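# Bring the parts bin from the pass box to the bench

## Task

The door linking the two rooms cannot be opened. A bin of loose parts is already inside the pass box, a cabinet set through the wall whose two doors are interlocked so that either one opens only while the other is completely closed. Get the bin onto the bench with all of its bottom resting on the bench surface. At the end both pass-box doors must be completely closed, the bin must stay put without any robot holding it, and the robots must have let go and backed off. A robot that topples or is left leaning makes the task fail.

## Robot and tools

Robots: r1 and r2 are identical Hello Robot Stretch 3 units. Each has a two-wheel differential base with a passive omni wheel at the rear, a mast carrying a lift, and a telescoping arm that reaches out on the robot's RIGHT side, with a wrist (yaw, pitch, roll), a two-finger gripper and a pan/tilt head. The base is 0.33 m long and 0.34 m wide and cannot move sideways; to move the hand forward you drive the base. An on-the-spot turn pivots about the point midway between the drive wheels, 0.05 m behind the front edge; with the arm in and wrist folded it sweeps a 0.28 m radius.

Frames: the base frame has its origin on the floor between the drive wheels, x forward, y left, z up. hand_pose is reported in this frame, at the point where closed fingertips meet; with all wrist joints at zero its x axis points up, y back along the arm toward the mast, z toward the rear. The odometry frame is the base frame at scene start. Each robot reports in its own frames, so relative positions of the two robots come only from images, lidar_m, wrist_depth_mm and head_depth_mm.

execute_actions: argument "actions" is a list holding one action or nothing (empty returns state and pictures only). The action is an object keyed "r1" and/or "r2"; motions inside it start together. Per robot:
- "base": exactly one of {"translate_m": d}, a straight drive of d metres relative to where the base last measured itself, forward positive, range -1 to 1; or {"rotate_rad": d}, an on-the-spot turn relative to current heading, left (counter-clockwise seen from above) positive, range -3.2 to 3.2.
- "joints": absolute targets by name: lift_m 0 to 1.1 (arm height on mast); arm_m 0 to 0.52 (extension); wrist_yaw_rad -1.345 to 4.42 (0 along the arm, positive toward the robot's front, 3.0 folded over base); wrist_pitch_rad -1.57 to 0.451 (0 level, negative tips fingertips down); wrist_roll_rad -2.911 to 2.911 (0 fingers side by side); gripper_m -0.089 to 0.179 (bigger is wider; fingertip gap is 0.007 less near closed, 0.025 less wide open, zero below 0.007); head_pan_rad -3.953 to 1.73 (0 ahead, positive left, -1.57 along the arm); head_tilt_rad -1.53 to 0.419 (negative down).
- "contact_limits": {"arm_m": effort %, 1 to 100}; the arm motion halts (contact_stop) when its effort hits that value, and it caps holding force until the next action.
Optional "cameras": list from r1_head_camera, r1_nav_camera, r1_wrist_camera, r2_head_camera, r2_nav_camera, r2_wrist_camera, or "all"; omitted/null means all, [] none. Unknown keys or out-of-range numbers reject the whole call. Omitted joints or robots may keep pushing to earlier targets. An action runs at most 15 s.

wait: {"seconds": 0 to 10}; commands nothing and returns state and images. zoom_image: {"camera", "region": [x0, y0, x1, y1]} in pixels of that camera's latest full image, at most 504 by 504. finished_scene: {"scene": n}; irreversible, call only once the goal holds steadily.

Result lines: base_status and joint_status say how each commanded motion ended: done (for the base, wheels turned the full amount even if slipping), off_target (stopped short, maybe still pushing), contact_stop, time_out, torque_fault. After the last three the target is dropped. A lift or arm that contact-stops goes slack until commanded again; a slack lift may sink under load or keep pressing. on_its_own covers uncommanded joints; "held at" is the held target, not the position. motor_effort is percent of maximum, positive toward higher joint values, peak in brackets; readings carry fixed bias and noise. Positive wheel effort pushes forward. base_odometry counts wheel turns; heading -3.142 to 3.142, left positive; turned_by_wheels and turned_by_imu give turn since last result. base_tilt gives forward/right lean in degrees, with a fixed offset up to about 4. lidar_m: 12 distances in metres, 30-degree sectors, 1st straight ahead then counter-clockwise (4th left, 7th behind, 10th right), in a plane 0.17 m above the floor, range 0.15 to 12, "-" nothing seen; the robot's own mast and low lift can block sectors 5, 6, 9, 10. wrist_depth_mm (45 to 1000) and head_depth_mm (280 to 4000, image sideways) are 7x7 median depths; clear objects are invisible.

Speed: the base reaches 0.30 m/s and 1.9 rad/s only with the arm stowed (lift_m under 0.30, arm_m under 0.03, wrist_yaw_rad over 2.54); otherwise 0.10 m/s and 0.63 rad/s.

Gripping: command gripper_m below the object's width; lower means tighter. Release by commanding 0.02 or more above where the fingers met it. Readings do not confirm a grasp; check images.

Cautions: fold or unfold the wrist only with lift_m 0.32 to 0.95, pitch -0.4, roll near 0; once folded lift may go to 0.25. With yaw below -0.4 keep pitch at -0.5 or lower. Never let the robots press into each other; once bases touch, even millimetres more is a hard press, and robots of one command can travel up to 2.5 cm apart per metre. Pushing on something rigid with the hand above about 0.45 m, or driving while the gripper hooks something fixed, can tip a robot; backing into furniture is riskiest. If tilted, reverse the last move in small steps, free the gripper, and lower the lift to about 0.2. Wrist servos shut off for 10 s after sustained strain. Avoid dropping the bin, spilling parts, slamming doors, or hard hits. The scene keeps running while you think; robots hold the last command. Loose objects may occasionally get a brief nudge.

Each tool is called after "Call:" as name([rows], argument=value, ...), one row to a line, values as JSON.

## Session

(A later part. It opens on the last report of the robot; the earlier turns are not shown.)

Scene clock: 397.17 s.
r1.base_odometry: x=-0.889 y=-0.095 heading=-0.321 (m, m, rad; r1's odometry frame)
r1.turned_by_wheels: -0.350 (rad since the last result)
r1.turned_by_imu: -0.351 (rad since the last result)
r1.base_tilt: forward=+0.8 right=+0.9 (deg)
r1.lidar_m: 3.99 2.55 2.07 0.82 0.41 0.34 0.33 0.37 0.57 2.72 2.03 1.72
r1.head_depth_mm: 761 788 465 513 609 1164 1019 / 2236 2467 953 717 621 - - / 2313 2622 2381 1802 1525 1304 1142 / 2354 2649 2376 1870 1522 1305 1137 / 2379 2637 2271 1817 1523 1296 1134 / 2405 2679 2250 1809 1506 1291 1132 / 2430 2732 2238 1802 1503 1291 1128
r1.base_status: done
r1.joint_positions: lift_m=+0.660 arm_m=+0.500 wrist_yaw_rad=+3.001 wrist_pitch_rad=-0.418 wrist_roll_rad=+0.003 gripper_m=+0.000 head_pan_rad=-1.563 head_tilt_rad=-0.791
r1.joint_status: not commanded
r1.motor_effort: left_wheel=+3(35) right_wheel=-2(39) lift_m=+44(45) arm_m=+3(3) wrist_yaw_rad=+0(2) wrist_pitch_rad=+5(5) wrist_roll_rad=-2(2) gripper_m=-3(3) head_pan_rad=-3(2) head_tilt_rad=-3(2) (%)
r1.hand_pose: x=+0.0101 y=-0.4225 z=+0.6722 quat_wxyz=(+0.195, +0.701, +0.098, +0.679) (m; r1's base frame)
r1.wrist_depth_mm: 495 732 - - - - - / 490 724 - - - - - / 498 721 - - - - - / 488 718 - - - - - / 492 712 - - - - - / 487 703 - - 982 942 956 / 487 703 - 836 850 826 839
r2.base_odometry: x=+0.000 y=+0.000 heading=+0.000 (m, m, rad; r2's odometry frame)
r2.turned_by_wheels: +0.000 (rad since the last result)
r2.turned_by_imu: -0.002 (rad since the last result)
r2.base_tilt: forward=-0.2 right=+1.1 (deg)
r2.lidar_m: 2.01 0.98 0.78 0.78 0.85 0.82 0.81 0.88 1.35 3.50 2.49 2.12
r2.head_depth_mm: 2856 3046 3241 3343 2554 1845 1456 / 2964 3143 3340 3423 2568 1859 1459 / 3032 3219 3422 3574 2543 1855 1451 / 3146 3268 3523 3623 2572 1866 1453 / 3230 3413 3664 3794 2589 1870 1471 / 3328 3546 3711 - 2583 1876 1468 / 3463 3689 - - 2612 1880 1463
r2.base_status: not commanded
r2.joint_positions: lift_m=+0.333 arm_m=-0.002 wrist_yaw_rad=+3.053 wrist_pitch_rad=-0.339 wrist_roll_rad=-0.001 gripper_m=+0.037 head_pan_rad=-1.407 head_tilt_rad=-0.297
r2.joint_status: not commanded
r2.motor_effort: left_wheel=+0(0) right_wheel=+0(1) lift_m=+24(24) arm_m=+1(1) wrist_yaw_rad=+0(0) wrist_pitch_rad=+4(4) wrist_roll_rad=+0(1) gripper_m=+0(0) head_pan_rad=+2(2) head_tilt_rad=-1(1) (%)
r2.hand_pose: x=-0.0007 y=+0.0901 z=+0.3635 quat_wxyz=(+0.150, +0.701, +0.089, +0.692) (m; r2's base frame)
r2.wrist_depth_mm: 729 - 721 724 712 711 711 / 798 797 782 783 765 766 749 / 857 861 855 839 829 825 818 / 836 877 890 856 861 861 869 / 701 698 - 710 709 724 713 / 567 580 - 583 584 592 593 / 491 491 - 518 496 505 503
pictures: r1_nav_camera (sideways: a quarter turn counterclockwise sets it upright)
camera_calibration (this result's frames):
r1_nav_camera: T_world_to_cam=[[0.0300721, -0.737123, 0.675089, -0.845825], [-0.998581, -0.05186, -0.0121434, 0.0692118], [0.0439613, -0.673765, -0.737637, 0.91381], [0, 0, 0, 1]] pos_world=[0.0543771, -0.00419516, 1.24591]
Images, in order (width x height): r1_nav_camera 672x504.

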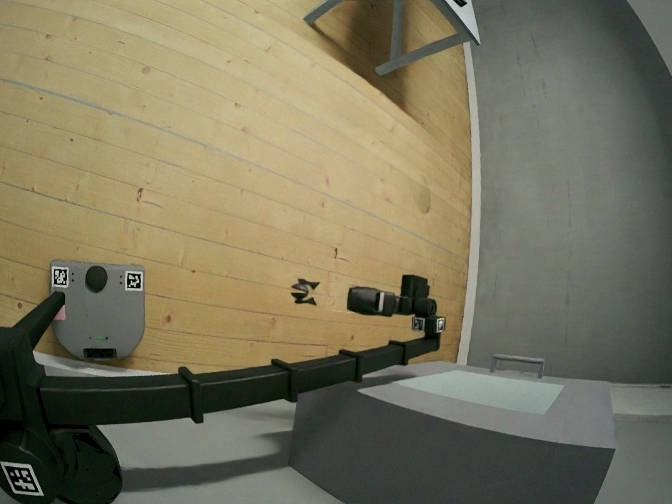

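Call:
execute_actions([
  {"r1":{"base":{"translate_m":0.45},"joints":{"arm_m":0.0}}},
], cameras=[])

Call:
execute_actions([
  {"r1":{"base":{"rotate_rad":-1.25},"joints":{"head_tilt_rad":-0.4,"lift_m":0.9}}},
], cameras=[])

Call:
execute_actions([
  {"r1":{"base":{"translate_m":0.45}}},
], cameras=["r1_nav_camera","r1_head_camera"])

Scene clock: 408.30 s.
r1.base_odometry: x=-0.462 y=-0.237 heading=-0.321 (m, m, rad; r1's odometry frame)
r1.turned_by_wheels: +0.000 (rad since the last result)
r1.turned_by_imu: -0.001 (rad since the last result)
r1.base_tilt: forward=+0.8 right=+0.9 (deg)
r1.lidar_m: 3.55 2.46 1.99 1.92 0.97 0.78 0.78 0.85 1.33 2.80 1.75 1.34
r1.head_depth_mm: 2296 2590 2318 1842 1542 1311 1168 / 2338 2640 2300 1842 1530 1313 1197 / 2361 2669 2294 1836 1527 1305 1182 / 2407 2685 2267 1823 1523 1305 1181 / 2435 2712 2277 1815 1521 1299 1176 / 2478 2743 2245 1812 1504 1294 1132 / 2500 2757 2251 1800 1503 1289 1129
r1.base_status: done
r1.joint_positions: lift_m=+0.660 arm_m=+0.003 wrist_yaw_rad=+3.001 wrist_pitch_rad=-0.418 wrist_roll_rad=+0.003 gripper_m=+0.000 head_pan_rad=-1.563 head_tilt_rad=-0.791
r1.joint_status: all done
joint sent to its limit — the command would take r1.arm_m past its lower limit, so that joint was sent only as far as its limit.
r1.motor_effort: left_wheel=+3(9) right_wheel=-2(3) lift_m=+44(45) arm_m=-3(5) wrist_yaw_rad=-1(2) wrist_pitch_rad=+6(5) wrist_roll_rad=-1(2) gripper_m=-2(3) head_pan_rad=-2(2) head_tilt_rad=-3(2) (%)
r1.hand_pose: x=+0.0101 y=+0.0743 z=+0.6722 quat_wxyz=(+0.195, +0.701, +0.098, +0.679) (m; r1's base frame)
r1.wrist_depth_mm: 891 - - - - - - / 909 - - - - - - / 968 - - - - - - / 929 - - - - - - / 909 - - - - - - / 903 992 - - 989 929 938 / 849 874 863 834 828 829 817
r2.base_odometry: x=+0.000 y=+0.000 heading=+0.000 (m, m, rad; r2's odometry frame)
r2.turned_by_wheels: +0.000 (rad since the last result)
r2.turned_by_imu: -0.003 (rad since the last result)
r2.base_tilt: forward=+0.0 right=+1.2 (deg)
r2.lidar_m: 2.01 0.98 0.79 0.78 0.85 0.82 0.81 0.88 1.35 3.51 2.50 2.13
r2.head_depth_mm: 2873 3064 3217 3321 2518 1846 1460 / 2951 3135 3232 3438 2551 1851 1457 / 3030 3209 3381 3533 2575 1861 1455 / 3101 3310 3512 3651 2567 1867 1472 / 3257 3438 3611 3780 2603 1878 1468 / 3285 3530 3768 - 2602 1882 1461 / 3455 3660 - - 2614 1879 1469
r2.base_status: not commanded
r2.joint_positions: lift_m=+0.333 arm_m=-0.002 wrist_yaw_rad=+3.053 wrist_pitch_rad=-0.339 wrist_roll_rad=-0.001 gripper_m=+0.037 head_pan_rad=-1.407 head_tilt_rad=-0.297
r2.joint_status: not commanded
r2.motor_effort: left_wheel=+0(0) right_wheel=+0(1) lift_m=+24(24) arm_m=+1(1) wrist_yaw_rad=+0(1) wrist_pitch_rad=+4(4) wrist_roll_rad=+1(1) gripper_m=+0(0) head_pan_rad=+3(2) head_tilt_rad=-2(1) (%)
r2.hand_pose: x=-0.0007 y=+0.0901 z=+0.3635 quat_wxyz=(+0.150, +0.701, +0.089, +0.692) (m; r2's base frame)
r2.wrist_depth_mm: 731 - 722 728 711 714 702 / 804 795 789 788 765 769 758 / 852 873 844 845 840 830 823 / 823 871 880 877 874 858 869 / 688 698 - 704 725 715 717 / 573 574 - 587 592 589 588 / 489 489 - 513 503 500 503
pictures: none
No camera images: the call's "cameras" was empty. Leave "cameras" out to get every camera's image.

Scene clock: 411.40 s.
r1.base_odometry: x=-0.462 y=-0.237 heading=-1.571 (m, m, rad; r1's odometry frame)
r1.turned_by_wheels: -1.250 (rad since the last result)
r1.turned_by_imu: -1.264 (rad since the last result)
r1.base_tilt: forward=+0.8 right=+0.9 (deg)
r1.lidar_m: 1.74 1.34 2.68 2.93 2.08 1.98 1.15 0.82 0.78 0.80 1.06 2.54
r1.head_depth_mm: 623 660 700 744 797 859 920 / 650 691 735 786 844 915 991 / 680 723 772 829 892 971 1064 / 713 759 818 876 950 1037 1139 / 748 792 842 903 976 1115 1238 / 787 747 737 778 825 1187 1318 / 831 646 665 716 791 1310 1377
r1.base_status: done
r1.joint_positions: lift_m=+0.900 arm_m=+0.003 wrist_yaw_rad=+3.001 wrist_pitch_rad=-0.418 wrist_roll_rad=+0.003 gripper_m=+0.000 head_pan_rad=-1.563 head_tilt_rad=-0.408
r1.joint_status: all done
r1.motor_effort: left_wheel=+3(9) right_wheel=-1(4) lift_m=+45(46) arm_m=-4(4) wrist_yaw_rad=-1(1) wrist_pitch_rad=+5(5) wrist_roll_rad=-2(2) gripper_m=-2(2) head_pan_rad=-2(3) head_tilt_rad=+3(21) (%)
r1.hand_pose: x=+0.0101 y=+0.0743 z=+0.9122 quat_wxyz=(+0.195, +0.701, +0.098, +0.679) (m; r1's base frame)
r1.wrist_depth_mm: - - - - - - - / - - - - - - - / - - - - - - - / - - - - - - - / - - - - - - - / - - - - - - - / - - - - - - -
r2.base_odometry: x=+0.000 y=+0.000 heading=+0.000 (m, m, rad; r2's odometry frame)
r2.turned_by_wheels: +0.000 (rad since the last result)
r2.turned_by_imu: -0.001 (rad since the last result)
r2.base_tilt: forward=-0.1 right=+1.1 (deg)
r2.lidar_m: 2.01 0.98 0.79 0.78 0.85 0.81 0.81 0.88 1.35 3.50 2.49 2.11
r2.head_depth_mm: 2865 3043 3208 3375 2563 1854 1454 / 2932 3113 3279 3439 2528 1860 1456 / 3040 3191 3349 3557 2570 1862 1462 / 3150 3353 3550 3686 2564 1871 1457 / 3237 3423 3631 3791 2586 1870 1473 / 3359 3509 3749 - 2611 1894 1468 / 3442 3688 - - 2621 1875 1468
r2.base_status: not commanded
r2.joint_positions: lift_m=+0.333 arm_m=-0.002 wrist_yaw_rad=+3.053 wrist_pitch_rad=-0.339 wrist_roll_rad=-0.001 gripper_m=+0.037 head_pan_rad=-1.407 head_tilt_rad=-0.297
r2.joint_status: not commanded
r2.motor_effort: left_wheel=+0(0) right_wheel=-1(1) lift_m=+24(24) arm_m=+0(0) wrist_yaw_rad=+0(0) wrist_pitch_rad=+4(4) wrist_roll_rad=+0(1) gripper_m=+0(0) head_pan_rad=+2(2) head_tilt_rad=-1(1) (%)
r2.hand_pose: x=-0.0007 y=+0.0901 z=+0.3635 quat_wxyz=(+0.150, +0.701, +0.089, +0.692) (m; r2's base frame)
r2.wrist_depth_mm: 732 - 728 725 712 704 698 / 783 793 777 779 774 772 759 / 837 860 837 842 839 814 822 / 829 876 888 871 863 855 861 / 690 690 - 709 717 711 724 / 572 577 - 586 589 592 596 / 493 491 - 518 502 502 508
pictures: none
No camera images: the call's "cameras" was empty. Leave "cameras" out to get every camera's image.

Scene clock: 417.07 s.
r1.base_odometry: x=-0.462 y=-0.687 heading=-1.571 (m, m, rad; r1's odometry frame)
r1.turned_by_wheels: +0.000 (rad since the last result)
r1.turned_by_imu: +0.001 (rad since the last result)
r1.base_tilt: forward=+0.8 right=+0.9 (deg)
r1.lidar_m: 2.45 1.31 1.00 3.43 2.50 2.38 1.47 1.04 0.99 1.01 1.35 2.39
r1.head_depth_mm: 799 651 674 739 971 1097 1177 / 834 684 701 750 805 1165 1268 / 871 716 - 1409 884 1244 1324 / 914 756 1317 1377 933 1324 1379 / 959 797 1114 1209 981 1425 1399 / 1009 841 884 962 1042 1544 1394 / 1065 1114 968 1364 1507 1624 1393
r1.base_status: done
r1.joint_positions: lift_m=+0.900 arm_m=+0.003 wrist_yaw_rad=+3.001 wrist_pitch_rad=-0.418 wrist_roll_rad=+0.003 gripper_m=+0.000 head_pan_rad=-1.563 head_tilt_rad=-0.408
r1.joint_status: not commanded
r1.motor_effort: left_wheel=+3(8) right_wheel=-2(1) lift_m=+46(45) arm_m=-4(4) wrist_yaw_rad=-1(1) wrist_pitch_rad=+5(6) wrist_roll_rad=-2(2) gripper_m=-3(3) head_pan_rad=-2(2) head_tilt_rad=+3(4) (%)
r1.hand_pose: x=+0.0101 y=+0.0743 z=+0.9122 quat_wxyz=(+0.195, +0.701, +0.098, +0.679) (m; r1's base frame)
r1.wrist_depth_mm: - - - - - - - / - - - - - - 847 / - - - - - - - / - - - - - - - / - - - - - - - / - - - - - - - / - - - - - - -
r2.base_odometry: x=+0.000 y=+0.000 heading=+0.000 (m, m, rad; r2's odometry frame)
r2.turned_by_wheels: +0.000 (rad since the last result)
r2.turned_by_imu: -0.001 (rad since the last result)
r2.base_tilt: forward=+0.0 right=+1.1 (deg)
r2.lidar_m: 2.01 0.98 0.78 0.78 0.85 0.82 0.81 0.88 1.35 3.50 2.50 2.12
r2.head_depth_mm: 2872 3021 3220 3353 2560 1857 1456 / 2927 3118 3291 3436 2560 1864 1460 / 3043 3202 3427 3542 2571 1856 1462 / 3125 3342 3521 3632 2570 1871 1463 / 3258 3412 3674 3809 2586 1871 1469 / 3293 3510 3791 - 2604 1871 1477 / 3422 3674 - - 2609 1871 1480
r2.base_status: not commanded
r2.joint_positions: lift_m=+0.333 arm_m=-0.002 wrist_yaw_rad=+3.053 wrist_pitch_rad=-0.339 wrist_roll_rad=-0.001 gripper_m=+0.037 head_pan_rad=-1.407 head_tilt_rad=-0.297
r2.joint_status: not commanded
r2.motor_effort: left_wheel=+0(0) right_wheel=-1(1) lift_m=+24(24) arm_m=+1(1) wrist_yaw_rad=+0(0) wrist_pitch_rad=+4(4) wrist_roll_rad=+0(0) gripper_m=+0(0) head_pan_rad=+2(2) head_tilt_rad=-1(1) (%)
r2.hand_pose: x=-0.0007 y=+0.0901 z=+0.3635 quat_wxyz=(+0.150, +0.701, +0.089, +0.692) (m; r2's base frame)
r2.wrist_depth_mm: 734 - 728 726 706 704 703 / 783 790 781 777 778 764 758 / 844 871 863 840 822 834 817 / 832 890 881 872 850 858 871 / 691 690 - 706 714 719 727 / 575 576 - 583 587 592 586 / 491 497 - 514 501 502 505
pictures: r1_head_camera (sideways: a quarter turn clockwise sets it upright), r1_nav_camera (sideways: a quarter turn counterclockwise sets it upright)
camera_calibration (this result's frames):
r1_head_camera: T_world_to_cam=[[-0.0152346, 0.370652, -0.928647, 1.23013], [0.999717, -0.0113251, -0.0209207, 0.0228415], [-0.0182713, -0.928703, -0.370375, 0.436649], [0, 0, 0, 1]] pos_world=[0.00388378, -0.0501755, 1.30456]
r1_nav_camera: T_world_to_cam=[[0.0278323, -0.431446, 0.901709, -1.14124], [-0.998571, -0.0531619, 0.00538531, 0.0463931], [0.0456131, -0.900571, -0.43231, 0.516593], [0, 0, 0, 1]] pos_world=[0.0545268, -0.0246909, 1.25215]
Images, in order (width x height): r1_head_camera 896x504, r1_nav_camera 672x504.

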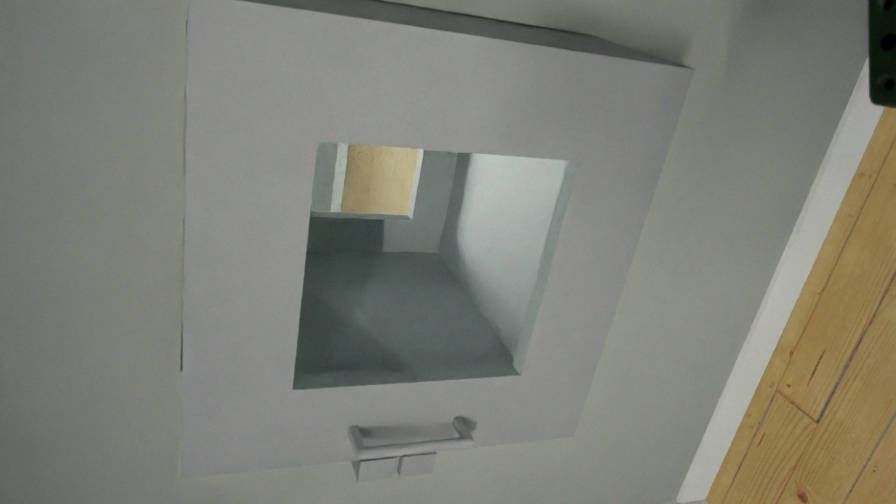

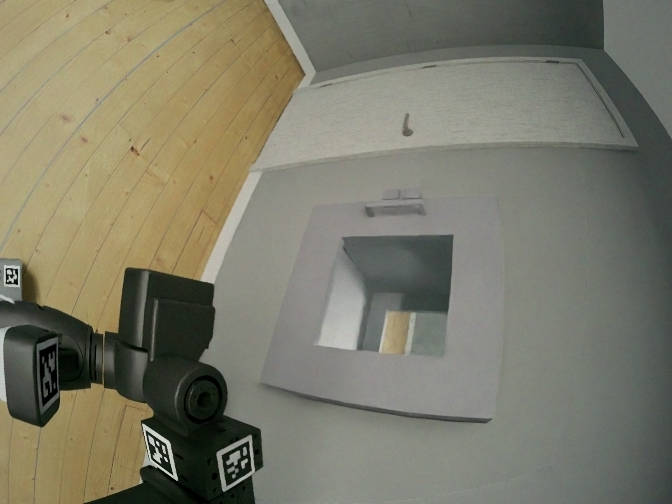

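Call:
execute_actions([
  {"r1":{"base":{"translate_m":0.2},"joints":{"lift_m":0.66,"arm_m":0.35}}},
], cameras=[])

Call:
execute_actions([
  {"r1":{"joints":{"arm_m":0.52,"head_tilt_rad":-0.6},"contact_limits":{"arm_m":18}}},
], cameras=["r1_head_camera","r1_nav_camera"])

Scene clock: 430.30 s.
r1.base_odometry: x=-0.462 y=-0.887 heading=-1.571 (m, m, rad; r1's odometry frame)
r1.turned_by_wheels: +0.000 (rad since the last result)
r1.turned_by_imu: +0.000 (rad since the last result)
r1.base_tilt: forward=+0.8 right=+0.9 (deg)
r1.lidar_m: 2.27 1.13 0.88 3.33 2.68 2.55 1.60 1.13 1.08 1.11 1.47 2.22
r1.head_depth_mm: 874 737 2893 1382 894 1207 1291 / 914 773 1408 1430 929 1268 1335 / 957 811 1227 1341 972 1329 1399 / 1000 855 888 969 1026 1422 - / 1051 1090 941 1017 1424 1563 1392 / 1107 1190 1285 1394 1525 1645 1396 / 1165 1248 1342 1469 1615 1687 1393
r1.base_status: done
r1.joint_positions: lift_m=+0.660 arm_m=+0.350 wrist_yaw_rad=+3.001 wrist_pitch_rad=-0.418 wrist_roll_rad=+0.003 gripper_m=+0.000 head_pan_rad=-1.563 head_tilt_rad=-0.408
r1.joint_status: all done
r1.motor_effort: left_wheel=+3(9) right_wheel=-1(4) lift_m=+20(41) arm_m=+3(4) wrist_yaw_rad=-2(1) wrist_pitch_rad=+5(5) wrist_roll_rad=-2(2) gripper_m=-3(2) head_pan_rad=-2(4) head_tilt_rad=+2(3) (%)
r1.hand_pose: x=+0.0102 y=-0.2724 z=+0.6732 quat_wxyz=(+0.195, +0.701, +0.098, +0.679) (m; r1's base frame)
r1.wrist_depth_mm: - - - - - - - / - - - - - - - / - - - - - - - / - - - - - - - / - - - - - - - / - - - - 944 941 936 / 866 870 - 845 844 836 830
r2.base_odometry: x=+0.000 y=+0.000 heading=+0.000 (m, m, rad; r2's odometry frame)
r2.turned_by_wheels: +0.000 (rad since the last result)
r2.turned_by_imu: -0.003 (rad since the last result)
r2.base_tilt: forward=-0.1 right=+1.1 (deg)
r2.lidar_m: 2.01 0.98 0.78 0.78 0.85 0.82 0.81 0.88 1.35 3.50 2.49 2.12
r2.head_depth_mm: 2857 3028 3210 3368 2552 1852 1454 / 2955 3126 3276 3490 2543 1864 1451 / 3038 3207 3400 3536 2569 1865 1457 / 3093 3328 3507 3676 2596 1860 1460 / 3235 3432 3641 3805 2594 1869 1469 / 3310 3511 3729 - 2595 1873 1459 / 3447 3638 - - 2582 1891 1484
r2.base_status: not commanded
r2.joint_positions: lift_m=+0.333 arm_m=-0.002 wrist_yaw_rad=+3.053 wrist_pitch_rad=-0.339 wrist_roll_rad=-0.001 gripper_m=+0.037 head_pan_rad=-1.407 head_tilt_rad=-0.297
r2.joint_status: not commanded
r2.motor_effort: left_wheel=+0(0) right_wheel=-2(1) lift_m=+24(24) arm_m=+1(0) wrist_yaw_rad=+0(0) wrist_pitch_rad=+4(5) wrist_roll_rad=+1(1) gripper_m=+0(0) head_pan_rad=+2(2) head_tilt_rad=-1(1) (%)
r2.hand_pose: x=-0.0007 y=+0.0901 z=+0.3635 quat_wxyz=(+0.150, +0.701, +0.089, +0.692) (m; r2's base frame)
r2.wrist_depth_mm: 738 - 718 710 716 716 702 / 793 807 777 769 763 758 760 / 854 867 843 842 821 829 816 / 823 862 872 882 856 849 862 / 685 700 - 706 705 714 718 / 575 579 - 582 589 594 591 / 487 493 - 511 497 507 505
pictures: none
No camera images: the call's "cameras" was empty. Leave "cameras" out to get every camera's image.

Scene clock: 432.80 s.
r1.base_odometry: x=-0.462 y=-0.887 heading=-1.571 (m, m, rad; r1's odometry frame)
r1.turned_by_wheels: +0.000 (rad since the last result)
r1.turned_by_imu: +0.000 (rad since the last result)
r1.base_tilt: forward=+0.8 right=+1.0 (deg)
r1.lidar_m: 2.27 1.13 0.88 3.33 2.68 2.55 1.60 1.13 1.08 1.11 1.47 2.21
r1.head_depth_mm: 677 - 1361 908 1259 1384 1268 / 703 1362 1396 947 1325 1436 - / 737 1173 1295 972 1468 1456 1242 / 770 849 950 1016 1508 1504 1239 / 833 898 1004 1436 1646 1465 1236 / 1092 1215 1372 1548 1722 1458 1232 / 1156 1270 1440 1628 1771 1461 1231
r1.base_status: not commanded
r1.joint_positions: lift_m=+0.660 arm_m=+0.520 wrist_yaw_rad=+3.001 wrist_pitch_rad=-0.418 wrist_roll_rad=+0.003 gripper_m=+0.000 head_pan_rad=-1.563 head_tilt_rad=-0.593
r1.joint_status: all done
r1.motor_effort: left_wheel=+4(3) right_wheel=-1(1) lift_m=+20(20) arm_m=+3(3) wrist_yaw_rad=-2(1) wrist_pitch_rad=+5(5) wrist_roll_rad=-2(2) gripper_m=-3(3) head_pan_rad=-3(2) head_tilt_rad=-2(17) (%)
r1.contact_limits: arm_m 18 (drawing in: default 25, maximum 41; extending or still: default 33, maximum 55)
r1.hand_pose: x=+0.0102 y=-0.4424 z=+0.6732 quat_wxyz=(+0.195, +0.701, +0.098, +0.679) (m; r1's base frame)
r1.wrist_depth_mm: - - - - - - - / - - - - - - - / - - - - - - - / - - - - - - - / - - - - - - - / - 1000 - - - 953 949 / 863 860 - 846 860 834 818
r2.base_odometry: x=+0.000 y=+0.000 heading=+0.000 (m, m, rad; r2's odometry frame)
r2.turned_by_wheels: +0.000 (rad since the last result)
r2.turned_by_imu: -0.001 (rad since the last result)
r2.base_tilt: forward=-0.1 right=+1.1 (deg)
r2.lidar_m: 2.01 0.98 0.79 0.78 0.85 0.82 0.81 0.88 1.34 3.50 2.50 2.12
r2.head_depth_mm: 2877 3018 3174 3363 2538 1854 1447 / 2944 3100 3262 3440 2548 1847 1456 / 3041 3172 3433 3538 2577 1850 1457 / 3127 3357 3526 3676 2573 1853 1464 / 3226 3418 3633 3808 2598 1876 1468 / 3345 3496 3781 - 2577 1872 1468 / 3463 3685 - - 2619 1871 1483
r2.base_status: not commanded
r2.joint_positions: lift_m=+0.333 arm_m=-0.002 wrist_yaw_rad=+3.053 wrist_pitch_rad=-0.339 wrist_roll_rad=-0.001 gripper_m=+0.037 head_pan_rad=-1.407 head_tilt_rad=-0.297
r2.joint_status: not commanded
r2.motor_effort: left_wheel=+0(0) right_wheel=-1(0) lift_m=+24(24) arm_m=+1(1) wrist_yaw_rad=+0(0) wrist_pitch_rad=+4(4) wrist_roll_rad=+1(1) gripper_m=+0(0) head_pan_rad=+2(2) head_tilt_rad=-1(1) (%)
r2.hand_pose: x=-0.0007 y=+0.0901 z=+0.3635 quat_wxyz=(+0.150, +0.701, +0.089, +0.692) (m; r2's base frame)
r2.wrist_depth_mm: 735 - 725 720 715 701 697 / 788 801 775 772 765 778 760 / 844 866 851 835 833 816 807 / 832 874 884 863 859 869 864 / 694 698 - 715 710 724 732 / 573 575 - 582 583 590 594 / 491 488 - 512 501 506 510
pictures: r1_head_camera (sideways: a quarter turn clockwise sets it upright), r1_nav_camera (sideways: a quarter turn counterclockwise sets it upright)
camera_calibration (this result's frames):
r1_head_camera: T_world_to_cam=[[-0.0164307, 0.53432, -0.845122, 1.12119], [0.999687, -0.00718233, -0.0239766, 0.0268147], [-0.0188811, -0.845251, -0.534035, 0.649613], [0, 0, 0, 1]] pos_world=[0.003881, -0.0497957, 1.2951]
r1_nav_camera: T_world_to_cam=[[0.0289848, -0.589158, 0.807498, -1.01839], [-0.99857, -0.053373, -0.0030982, 0.0574379], [0.0449239, -0.806253, -0.589862, 0.72159], [0, 0, 0, 1]] pos_world=[0.0544571, -0.0151443, 1.24817]
Images, in order (width x height): r1_head_camera 896x504, r1_nav_camera 672x504.

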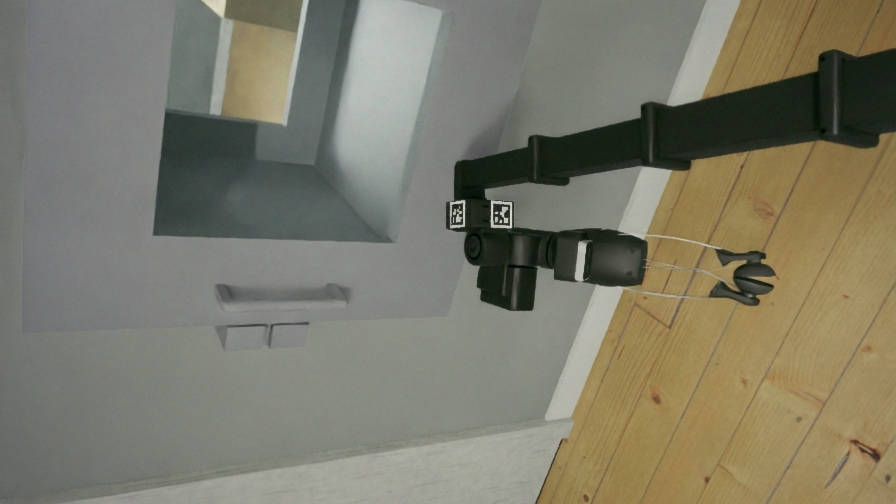

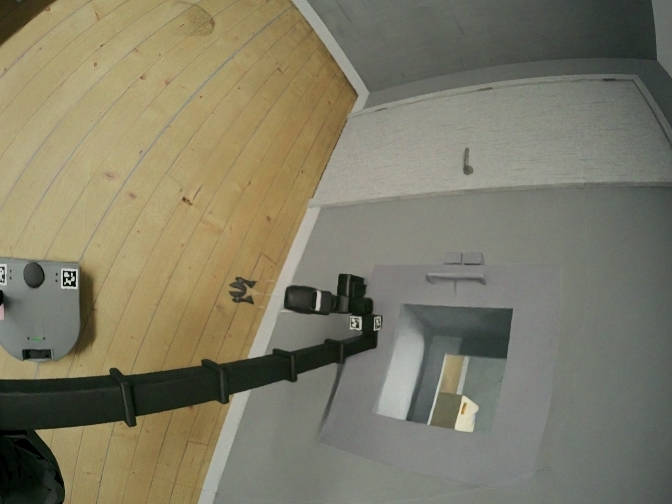

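Call:
execute_actions([
  {"r1":{"joints":{"arm_m":0.0,"wrist_yaw_rad":0.0}}},
], cameras=[])

Call:
execute_actions([
  {"r1":{"joints":{"arm_m":0.45,"wrist_pitch_rad":-0.1,"lift_m":0.72},"contact_limits":{"arm_m":15}}},
], cameras=["r1_head_camera","r1_nav_camera"])

Scene clock: 442.23 s.
r1.base_odometry: x=-0.462 y=-0.887 heading=-1.571 (m, m, rad; r1's odometry frame)
r1.turned_by_wheels: +0.000 (rad since the last result)
r1.turned_by_imu: -0.001 (rad since the last result)
r1.base_tilt: forward=+0.8 right=+0.9 (deg)
r1.lidar_m: 2.27 1.13 0.88 3.35 2.69 2.55 1.60 1.13 1.08 1.11 1.47 2.21
r1.head_depth_mm: 678 - 1363 910 1259 1391 1243 / 705 1361 1402 949 1337 1438 1245 / 735 1173 1291 994 1430 1474 1244 / 770 847 950 1041 1536 1471 1291 / 831 896 1003 1444 1642 1471 1234 / 1095 1217 1363 1553 1722 1460 1230 / 1154 1274 1438 1634 1772 1454 1230
r1.base_status: not commanded
r1.joint_positions: lift_m=+0.660 arm_m=+0.003 wrist_yaw_rad=+0.001 wrist_pitch_rad=-0.418 wrist_roll_rad=+0.003 gripper_m=+0.000 head_pan_rad=-1.563 head_tilt_rad=-0.593
r1.joint_status: all done
joint sent to its limit — the command would take r1.arm_m past its lower limit, so that joint was sent only as far as its limit.
r1.motor_effort: left_wheel=+3(3) right_wheel=-1(1) lift_m=+20(20) arm_m=-4(4) wrist_yaw_rad=-1(4) wrist_pitch_rad=+5(5) wrist_roll_rad=-2(2) gripper_m=-3(3) head_pan_rad=-1(1) head_tilt_rad=-3(3) (%)
r1.hand_pose: x=-0.0213 y=-0.3723 z=+0.6732 quat_wxyz=(+0.691, +0.147, -0.693, -0.147) (m; r1's base frame)
r1.wrist_depth_mm: - - - 905 767 691 464 / - - - - 866 776 696 / - - - - 945 852 729 / - - - - - 908 788 / - - - - - 975 848 / 997 - - - 962 936 904 / 881 851 841 853 822 838 818
r2.base_odometry: x=+0.000 y=+0.000 heading=+0.000 (m, m, rad; r2's odometry frame)
r2.turned_by_wheels: +0.000 (rad since the last result)
r2.turned_by_imu: -0.002 (rad since the last result)
r2.base_tilt: forward=+0.0 right=+1.2 (deg)
r2.lidar_m: 2.01 0.98 0.78 0.78 0.85 0.82 0.81 0.88 1.35 3.51 2.49 2.11
r2.head_depth_mm: 2878 3009 3191 3342 2529 1843 1457 / 2946 3130 3266 3479 2556 1855 1460 / 3020 3251 3468 3519 2578 1868 1459 / 3093 3384 3550 3671 2584 1864 1468 / 3142 3389 3635 3764 2588 1880 1465 / 3344 3536 3777 - 2588 1873 1475 / 3404 3666 - - 2588 1888 1473
r2.base_status: not commanded
r2.joint_positions: lift_m=+0.333 arm_m=-0.002 wrist_yaw_rad=+3.053 wrist_pitch_rad=-0.339 wrist_roll_rad=-0.001 gripper_m=+0.037 head_pan_rad=-1.407 head_tilt_rad=-0.297
r2.joint_status: not commanded
r2.motor_effort: left_wheel=+0(0) right_wheel=+0(1) lift_m=+24(24) arm_m=+1(0) wrist_yaw_rad=+0(0) wrist_pitch_rad=+5(4) wrist_roll_rad=+0(1) gripper_m=+0(0) head_pan_rad=+2(2) head_tilt_rad=-1(1) (%)
r2.hand_pose: x=-0.0007 y=+0.0901 z=+0.3635 quat_wxyz=(+0.150, +0.701, +0.089, +0.692) (m; r2's base frame)
r2.wrist_depth_mm: 741 - 716 727 721 710 698 / 792 802 788 774 757 760 758 / 830 861 845 832 842 822 833 / 835 868 877 875 862 865 863 / 692 702 - 712 715 721 721 / 571 584 - 587 591 594 595 / 494 494 - 520 501 504 511
pictures: none
No camera images: the call's "cameras" was empty. Leave "cameras" out to get every camera's image.

Scene clock: 446.70 s.
r1.base_odometry: x=-0.462 y=-0.887 heading=-1.571 (m, m, rad; r1's odometry frame)
r1.turned_by_wheels: +0.000 (rad since the last result)
r1.turned_by_imu: +0.000 (rad since the last result)
r1.base_tilt: forward=+0.8 right=+0.9 (deg)
r1.lidar_m: 2.27 1.13 0.88 3.33 2.69 2.55 1.60 1.13 1.08 1.10 1.47 2.21
r1.head_depth_mm: 677 - 1362 912 1260 1387 1277 / 703 1361 1402 948 1307 - 1218 / 735 1172 1291 969 1485 1482 1242 / 771 847 947 1007 1566 1473 1236 / 831 895 1003 1443 1648 1467 1237 / 1095 1212 1364 1557 1729 1461 1235 / 1151 1278 1439 1635 1762 1458 1235
r1.base_status: not commanded
r1.joint_positions: lift_m=+0.720 arm_m=+0.450 wrist_yaw_rad=+0.000 wrist_pitch_rad=-0.121 wrist_roll_rad=+0.003 gripper_m=+0.000 head_pan_rad=-1.563 head_tilt_rad=-0.593
r1.joint_status: all done
r1.motor_effort: left_wheel=+3(3) right_wheel=-1(1) lift_m=+45(45) arm_m=+3(4) wrist_yaw_rad=+1(1) wrist_pitch_rad=+6(6) wrist_roll_rad=-1(2) gripper_m=-3(2) head_pan_rad=-3(2) head_tilt_rad=-3(2) (%)
r1.contact_limits: arm_m 15 (drawing in: default 25, maximum 41; extending or still: default 33, maximum 55)
r1.hand_pose: x=-0.0214 y=-0.8461 z=+0.8034 quat_wxyz=(+0.705, +0.043, -0.707, -0.043) (m; r1's base frame)
r1.wrist_depth_mm: 738 647 231 219 670 - - / 804 690 257 229 715 - - / 905 735 277 241 657 672 614 / - 779 293 247 212 191 170 / - 838 315 259 222 195 174 / - 940 791 - 228 204 182 / - - 819 653 565 216 189
r2.base_odometry: x=+0.000 y=+0.000 heading=+0.000 (m, m, rad; r2's odometry frame)
r2.turned_by_wheels: +0.000 (rad since the last result)
r2.turned_by_imu: -0.001 (rad since the last result)
r2.base_tilt: forward=-0.1 right=+1.1 (deg)
r2.lidar_m: 2.01 0.98 0.79 0.78 0.85 0.82 0.81 0.88 1.35 3.51 2.49 2.12
r2.head_depth_mm: 2851 3021 3221 3336 2549 1851 1450 / 2937 3112 3300 3475 2544 1857 1458 / 3025 3224 3402 3474 2568 1859 1457 / 3120 3303 3520 3687 2566 1860 1469 / 3196 3381 3662 3827 2593 1877 1462 / 3370 3551 3773 - 2599 1878 1475 / 3427 3613 - - 2672 1878 1473
r2.base_status: not commanded
r2.joint_positions: lift_m=+0.333 arm_m=-0.002 wrist_yaw_rad=+3.053 wrist_pitch_rad=-0.339 wrist_roll_rad=-0.001 gripper_m=+0.037 head_pan_rad=-1.407 head_tilt_rad=-0.297
r2.joint_status: not commanded
r2.motor_effort: left_wheel=+0(0) right_wheel=+0(0) lift_m=+24(24) arm_m=+1(0) wrist_yaw_rad=+0(1) wrist_pitch_rad=+4(4) wrist_roll_rad=+1(0) gripper_m=+0(0) head_pan_rad=+2(2) head_tilt_rad=-1(2) (%)
r2.hand_pose: x=-0.0007 y=+0.0901 z=+0.3635 quat_wxyz=(+0.150, +0.701, +0.089, +0.692) (m; r2's base frame)
r2.wrist_depth_mm: 746 - 724 721 727 713 710 / 792 807 772 771 772 763 767 / 842 874 848 850 850 825 813 / 838 876 871 884 862 864 864 / 700 693 - 706 714 720 719 / 574 578 - 583 590 593 596 / 494 489 - 508 502 504 504
pictures: r1_head_camera (sideways: a quarter turn clockwise sets it upright), r1_nav_camera (sideways: a quarter turn counterclockwise sets it upright)
camera_calibration (this result's frames):
r1_head_camera: T_world_to_cam=[[-0.0164315, 0.534441, -0.845046, 1.12109], [0.999687, -0.00717892, -0.0239787, 0.0268174], [-0.0188817, -0.845176, -0.534155, 0.649769], [0, 0, 0, 1]] pos_world=[0.003881, -0.0497948, 1.29509]
r1_nav_camera: T_world_to_cam=[[0.0289856, -0.589272, 0.807414, -1.01828], [-0.99857, -0.0533725, -0.00310475, 0.0574465], [0.0449233, -0.80617, -0.589977, 0.721739], [0, 0, 0, 1]] pos_world=[0.054457, -0.0151366, 1.24817]
Images, in order (width x height): r1_head_camera 896x504, r1_nav_camera 672x504.

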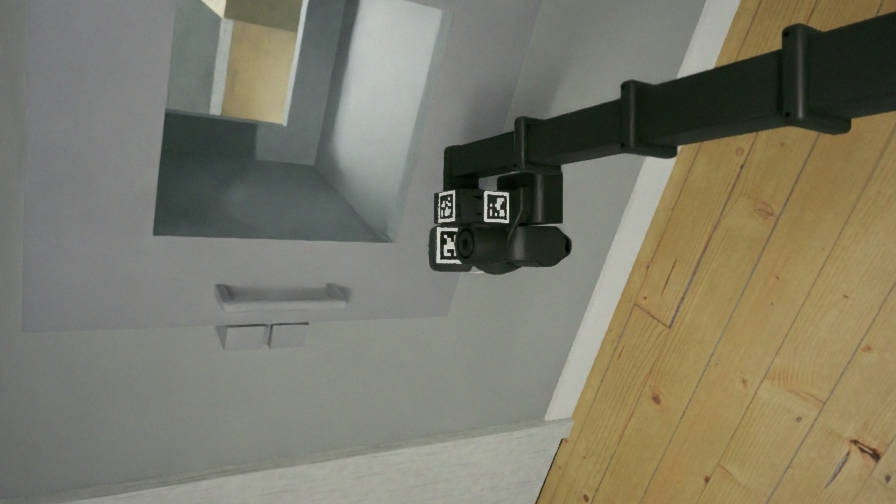

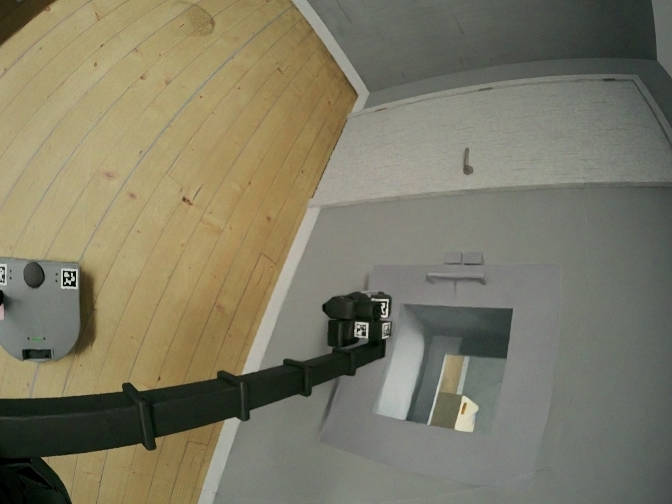

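Call:
execute_actions([
  {"r1":{"joints":{"arm_m":0.52},"contact_limits":{"arm_m":18}}},
], cameras=["r1_wrist_camera"])

Call:
execute_actions([
  {"r1":{"joints":{"arm_m":0.1,"head_tilt_rad":-0.4}}},
], cameras=["r1_head_camera"])

Scene clock: 453.53 s.
r1.base_odometry: x=-0.462 y=-0.887 heading=-1.571 (m, m, rad; r1's odometry frame)
r1.turned_by_wheels: +0.000 (rad since the last result)
r1.turned_by_imu: +0.000 (rad since the last result)
r1.base_tilt: forward=+0.8 right=+0.9 (deg)
r1.lidar_m: 2.27 1.13 0.88 3.34 2.69 2.56 1.60 1.13 1.08 1.11 1.47 2.22
r1.head_depth_mm: 681 - 1367 909 1259 1386 1262 / 703 1363 1401 944 1297 - 1214 / 736 1175 1294 - 1447 1481 1239 / 770 850 952 1032 1548 1474 1237 / 835 898 1004 1444 1645 1466 1241 / 1097 1213 1358 1551 1728 1468 1230 / 1152 1272 1440 1630 1763 1461 1230
r1.base_status: not commanded
r1.joint_positions: lift_m=+0.720 arm_m=+0.519 wrist_yaw_rad=-0.003 wrist_pitch_rad=-0.130 wrist_roll_rad=+0.003 gripper_m=+0.000 head_pan_rad=-1.563 head_tilt_rad=-0.593
r1.joint_status: all done
r1.motor_effort: left_wheel=+2(3) right_wheel=-1(2) lift_m=+44(45) arm_m=+12(10) wrist_yaw_rad=+3(6) wrist_pitch_rad=+9(9) wrist_roll_rad=-2(2) gripper_m=-2(3) head_pan_rad=-3(2) head_tilt_rad=-3(2) (%)
r1.contact_limits: arm_m 18 (drawing in: default 25, maximum 41; extending or still: default 33, maximum 55)
r1.hand_pose: x=-0.0223 y=-0.9149 z=+0.8011 quat_wxyz=(+0.705, +0.045, -0.707, -0.048) (m; r1's base frame)
r1.wrist_depth_mm: 622 557 168 151 569 - - / 674 588 181 159 612 - - / 774 640 193 168 583 612 574 / 840 696 208 176 160 155 380 / 979 750 223 182 156 138 122 / - 801 249 - 161 144 128 / - 874 695 211 180 152 134
r2.base_odometry: x=+0.000 y=+0.000 heading=+0.000 (m, m, rad; r2's odometry frame)
r2.turned_by_wheels: +0.000 (rad since the last result)
r2.turned_by_imu: -0.002 (rad since the last result)
r2.base_tilt: forward=-0.1 right=+1.0 (deg)
r2.lidar_m: 2.01 0.98 0.78 0.78 0.85 0.82 0.81 0.88 1.34 3.52 2.49 2.13
r2.head_depth_mm: 2839 3005 3154 3340 2531 1848 1455 / 2947 3116 3305 3477 2573 1855 1450 / 3027 3196 3405 3544 2582 1868 1457 / 3151 3314 3560 3726 2584 1871 1460 / 3248 3404 3635 3746 2583 1879 1468 / 3346 3516 3814 - 2609 1878 1467 / 3467 3676 - - 2605 1895 1475
r2.base_status: not commanded
r2.joint_positions: lift_m=+0.333 arm_m=-0.002 wrist_yaw_rad=+3.053 wrist_pitch_rad=-0.339 wrist_roll_rad=-0.001 gripper_m=+0.037 head_pan_rad=-1.407 head_tilt_rad=-0.297
r2.joint_status: not commanded
r2.motor_effort: left_wheel=+0(0) right_wheel=+0(0) lift_m=+24(24) arm_m=+1(0) wrist_yaw_rad=+0(0) wrist_pitch_rad=+4(4) wrist_roll_rad=+1(0) gripper_m=+0(0) head_pan_rad=+2(2) head_tilt_rad=-1(1) (%)
r2.hand_pose: x=-0.0007 y=+0.0901 z=+0.3635 quat_wxyz=(+0.150, +0.701, +0.089, +0.692) (m; r2's base frame)
r2.wrist_depth_mm: 738 - 718 726 719 713 700 / 804 797 777 785 768 766 767 / 852 862 839 838 844 822 825 / 825 881 886 869 874 862 870 / 676 698 - 707 709 720 718 / 573 574 - 581 586 591 602 / 493 493 - 510 499 510 506
pictures: r1_wrist_camera
camera_calibration (this result's frames):
r1_wrist_camera: T_world_to_cam=[[-0.999567, 0.00182146, -0.0293723, 0.00463199], [0.0285157, 0.306629, -0.951402, 1.07874], [0.00727347, -0.951827, -0.306548, -0.462927], [0, 0, 0, 1]] pos_world=[-0.0227639, -0.771408, 0.884539]
Images, in order (width x height): r1_wrist_camera 644x364.

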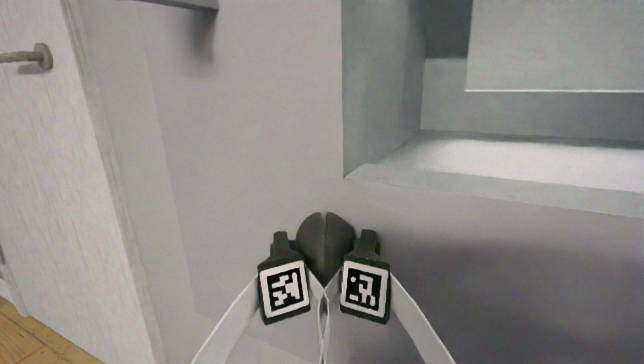

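Scene clock: 457.83 s.
r1.base_odometry: x=-0.462 y=-0.887 heading=-1.571 (m, m, rad; r1's odometry frame)
r1.turned_by_wheels: +0.000 (rad since the last result)
r1.turned_by_imu: +0.000 (rad since the last result)
r1.base_tilt: forward=+0.8 right=+0.9 (deg)
r1.lidar_m: 2.28 1.13 0.88 3.33 2.69 2.55 1.60 1.13 1.08 1.11 1.47 2.21
r1.head_depth_mm: 876 737 2903 1381 895 1205 1289 / 914 772 1406 1433 931 1280 1348 / 956 811 1232 1343 976 1363 1399 / 1000 855 889 969 1026 1457 1403 / 1050 1091 942 1016 1427 1559 1395 / 1109 1192 1284 1393 1527 1642 1395 / 1165 1244 1342 1472 1616 1703 1393
r1.base_status: not commanded
r1.joint_positions: lift_m=+0.720 arm_m=+0.100 wrist_yaw_rad=+0.001 wrist_pitch_rad=-0.122 wrist_roll_rad=+0.003 gripper_m=+0.000 head_pan_rad=-1.563 head_tilt_rad=-0.408
r1.joint_status: all done
r1.motor_effort: left_wheel=+3(4) right_wheel=-1(2) lift_m=+43(44) arm_m=-4(11) wrist_yaw_rad=+0(4) wrist_pitch_rad=+7(9) wrist_roll_rad=-2(2) gripper_m=-3(2) head_pan_rad=-2(3) head_tilt_rad=+3(13) (%)
r1.hand_pose: x=-0.0213 y=-0.4967 z=+0.8033 quat_wxyz=(+0.705, +0.043, -0.707, -0.043) (m; r1's base frame)
r1.wrist_depth_mm: - - 908 558 - - 382 / - - 979 597 - - 390 / - - - 598 520 454 412 / - - - 895 547 469 426 / - - - 984 851 735 644 / - - - - 875 781 694 / - - - - 963 804 724
r2.base_odometry: x=+0.000 y=+0.000 heading=+0.000 (m, m, rad; r2's odometry frame)
r2.turned_by_wheels: +0.000 (rad since the last result)
r2.turned_by_imu: -0.001 (rad since the last result)
r2.base_tilt: forward=-0.1 right=+1.0 (deg)
r2.lidar_m: 2.01 0.98 0.78 0.78 0.85 0.81 0.81 0.88 1.35 3.52 2.49 2.12
r2.head_depth_mm: 2868 3064 3213 3329 2553 1852 1455 / 2953 3092 3260 3468 2530 1853 1450 / 3075 3173 3377 3528 2555 1853 1461 / 3137 3314 3511 3640 2569 1867 1459 / 3220 3384 3653 3778 2573 1877 1467 / 3309 3544 3780 - 2602 1880 1468 / 3442 3631 - - 2585 1871 1479
r2.base_status: not commanded
r2.joint_positions: lift_m=+0.333 arm_m=-0.002 wrist_yaw_rad=+3.053 wrist_pitch_rad=-0.339 wrist_roll_rad=-0.001 gripper_m=+0.037 head_pan_rad=-1.407 head_tilt_rad=-0.297
r2.joint_status: not commanded
r2.motor_effort: left_wheel=+0(1) right_wheel=+0(0) lift_m=+24(24) arm_m=+1(1) wrist_yaw_rad=+0(0) wrist_pitch_rad=+4(4) wrist_roll_rad=+1(1) gripper_m=+0(0) head_pan_rad=+2(2) head_tilt_rad=-1(1) (%)
r2.hand_pose: x=-0.0007 y=+0.0901 z=+0.3635 quat_wxyz=(+0.150, +0.701, +0.089, +0.692) (m; r2's base frame)
r2.wrist_depth_mm: 738 - 722 721 721 706 712 / 790 793 772 774 774 773 744 / 845 849 838 848 820 831 826 / 830 874 881 881 872 856 867 / 693 692 - 704 710 720 722 / 569 578 - 583 594 599 600 / 496 498 - 511 504 507 511
pictures: r1_head_camera (sideways: a quarter turn clockwise sets it upright)
camera_calibration (this result's frames):
r1_head_camera: T_world_to_cam=[[-0.0152337, 0.370574, -0.928678, 1.23017], [0.999717, -0.0113278, -0.0209192, 0.0228394], [-0.018272, -0.928734, -0.370297, 0.436548], [0, 0, 0, 1]] pos_world=[0.00388373, -0.0501753, 1.30457]
Images, in order (width x height): r1_head_camera 896x504.

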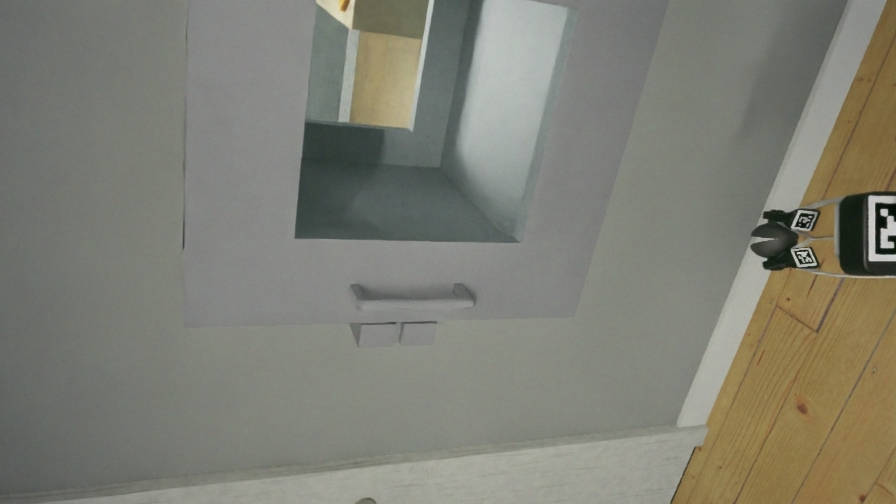

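Touched with resistance; the door didn't move, so it's shut.

Call:
finished_scene(scene=1)

The scene is finished: the task was done.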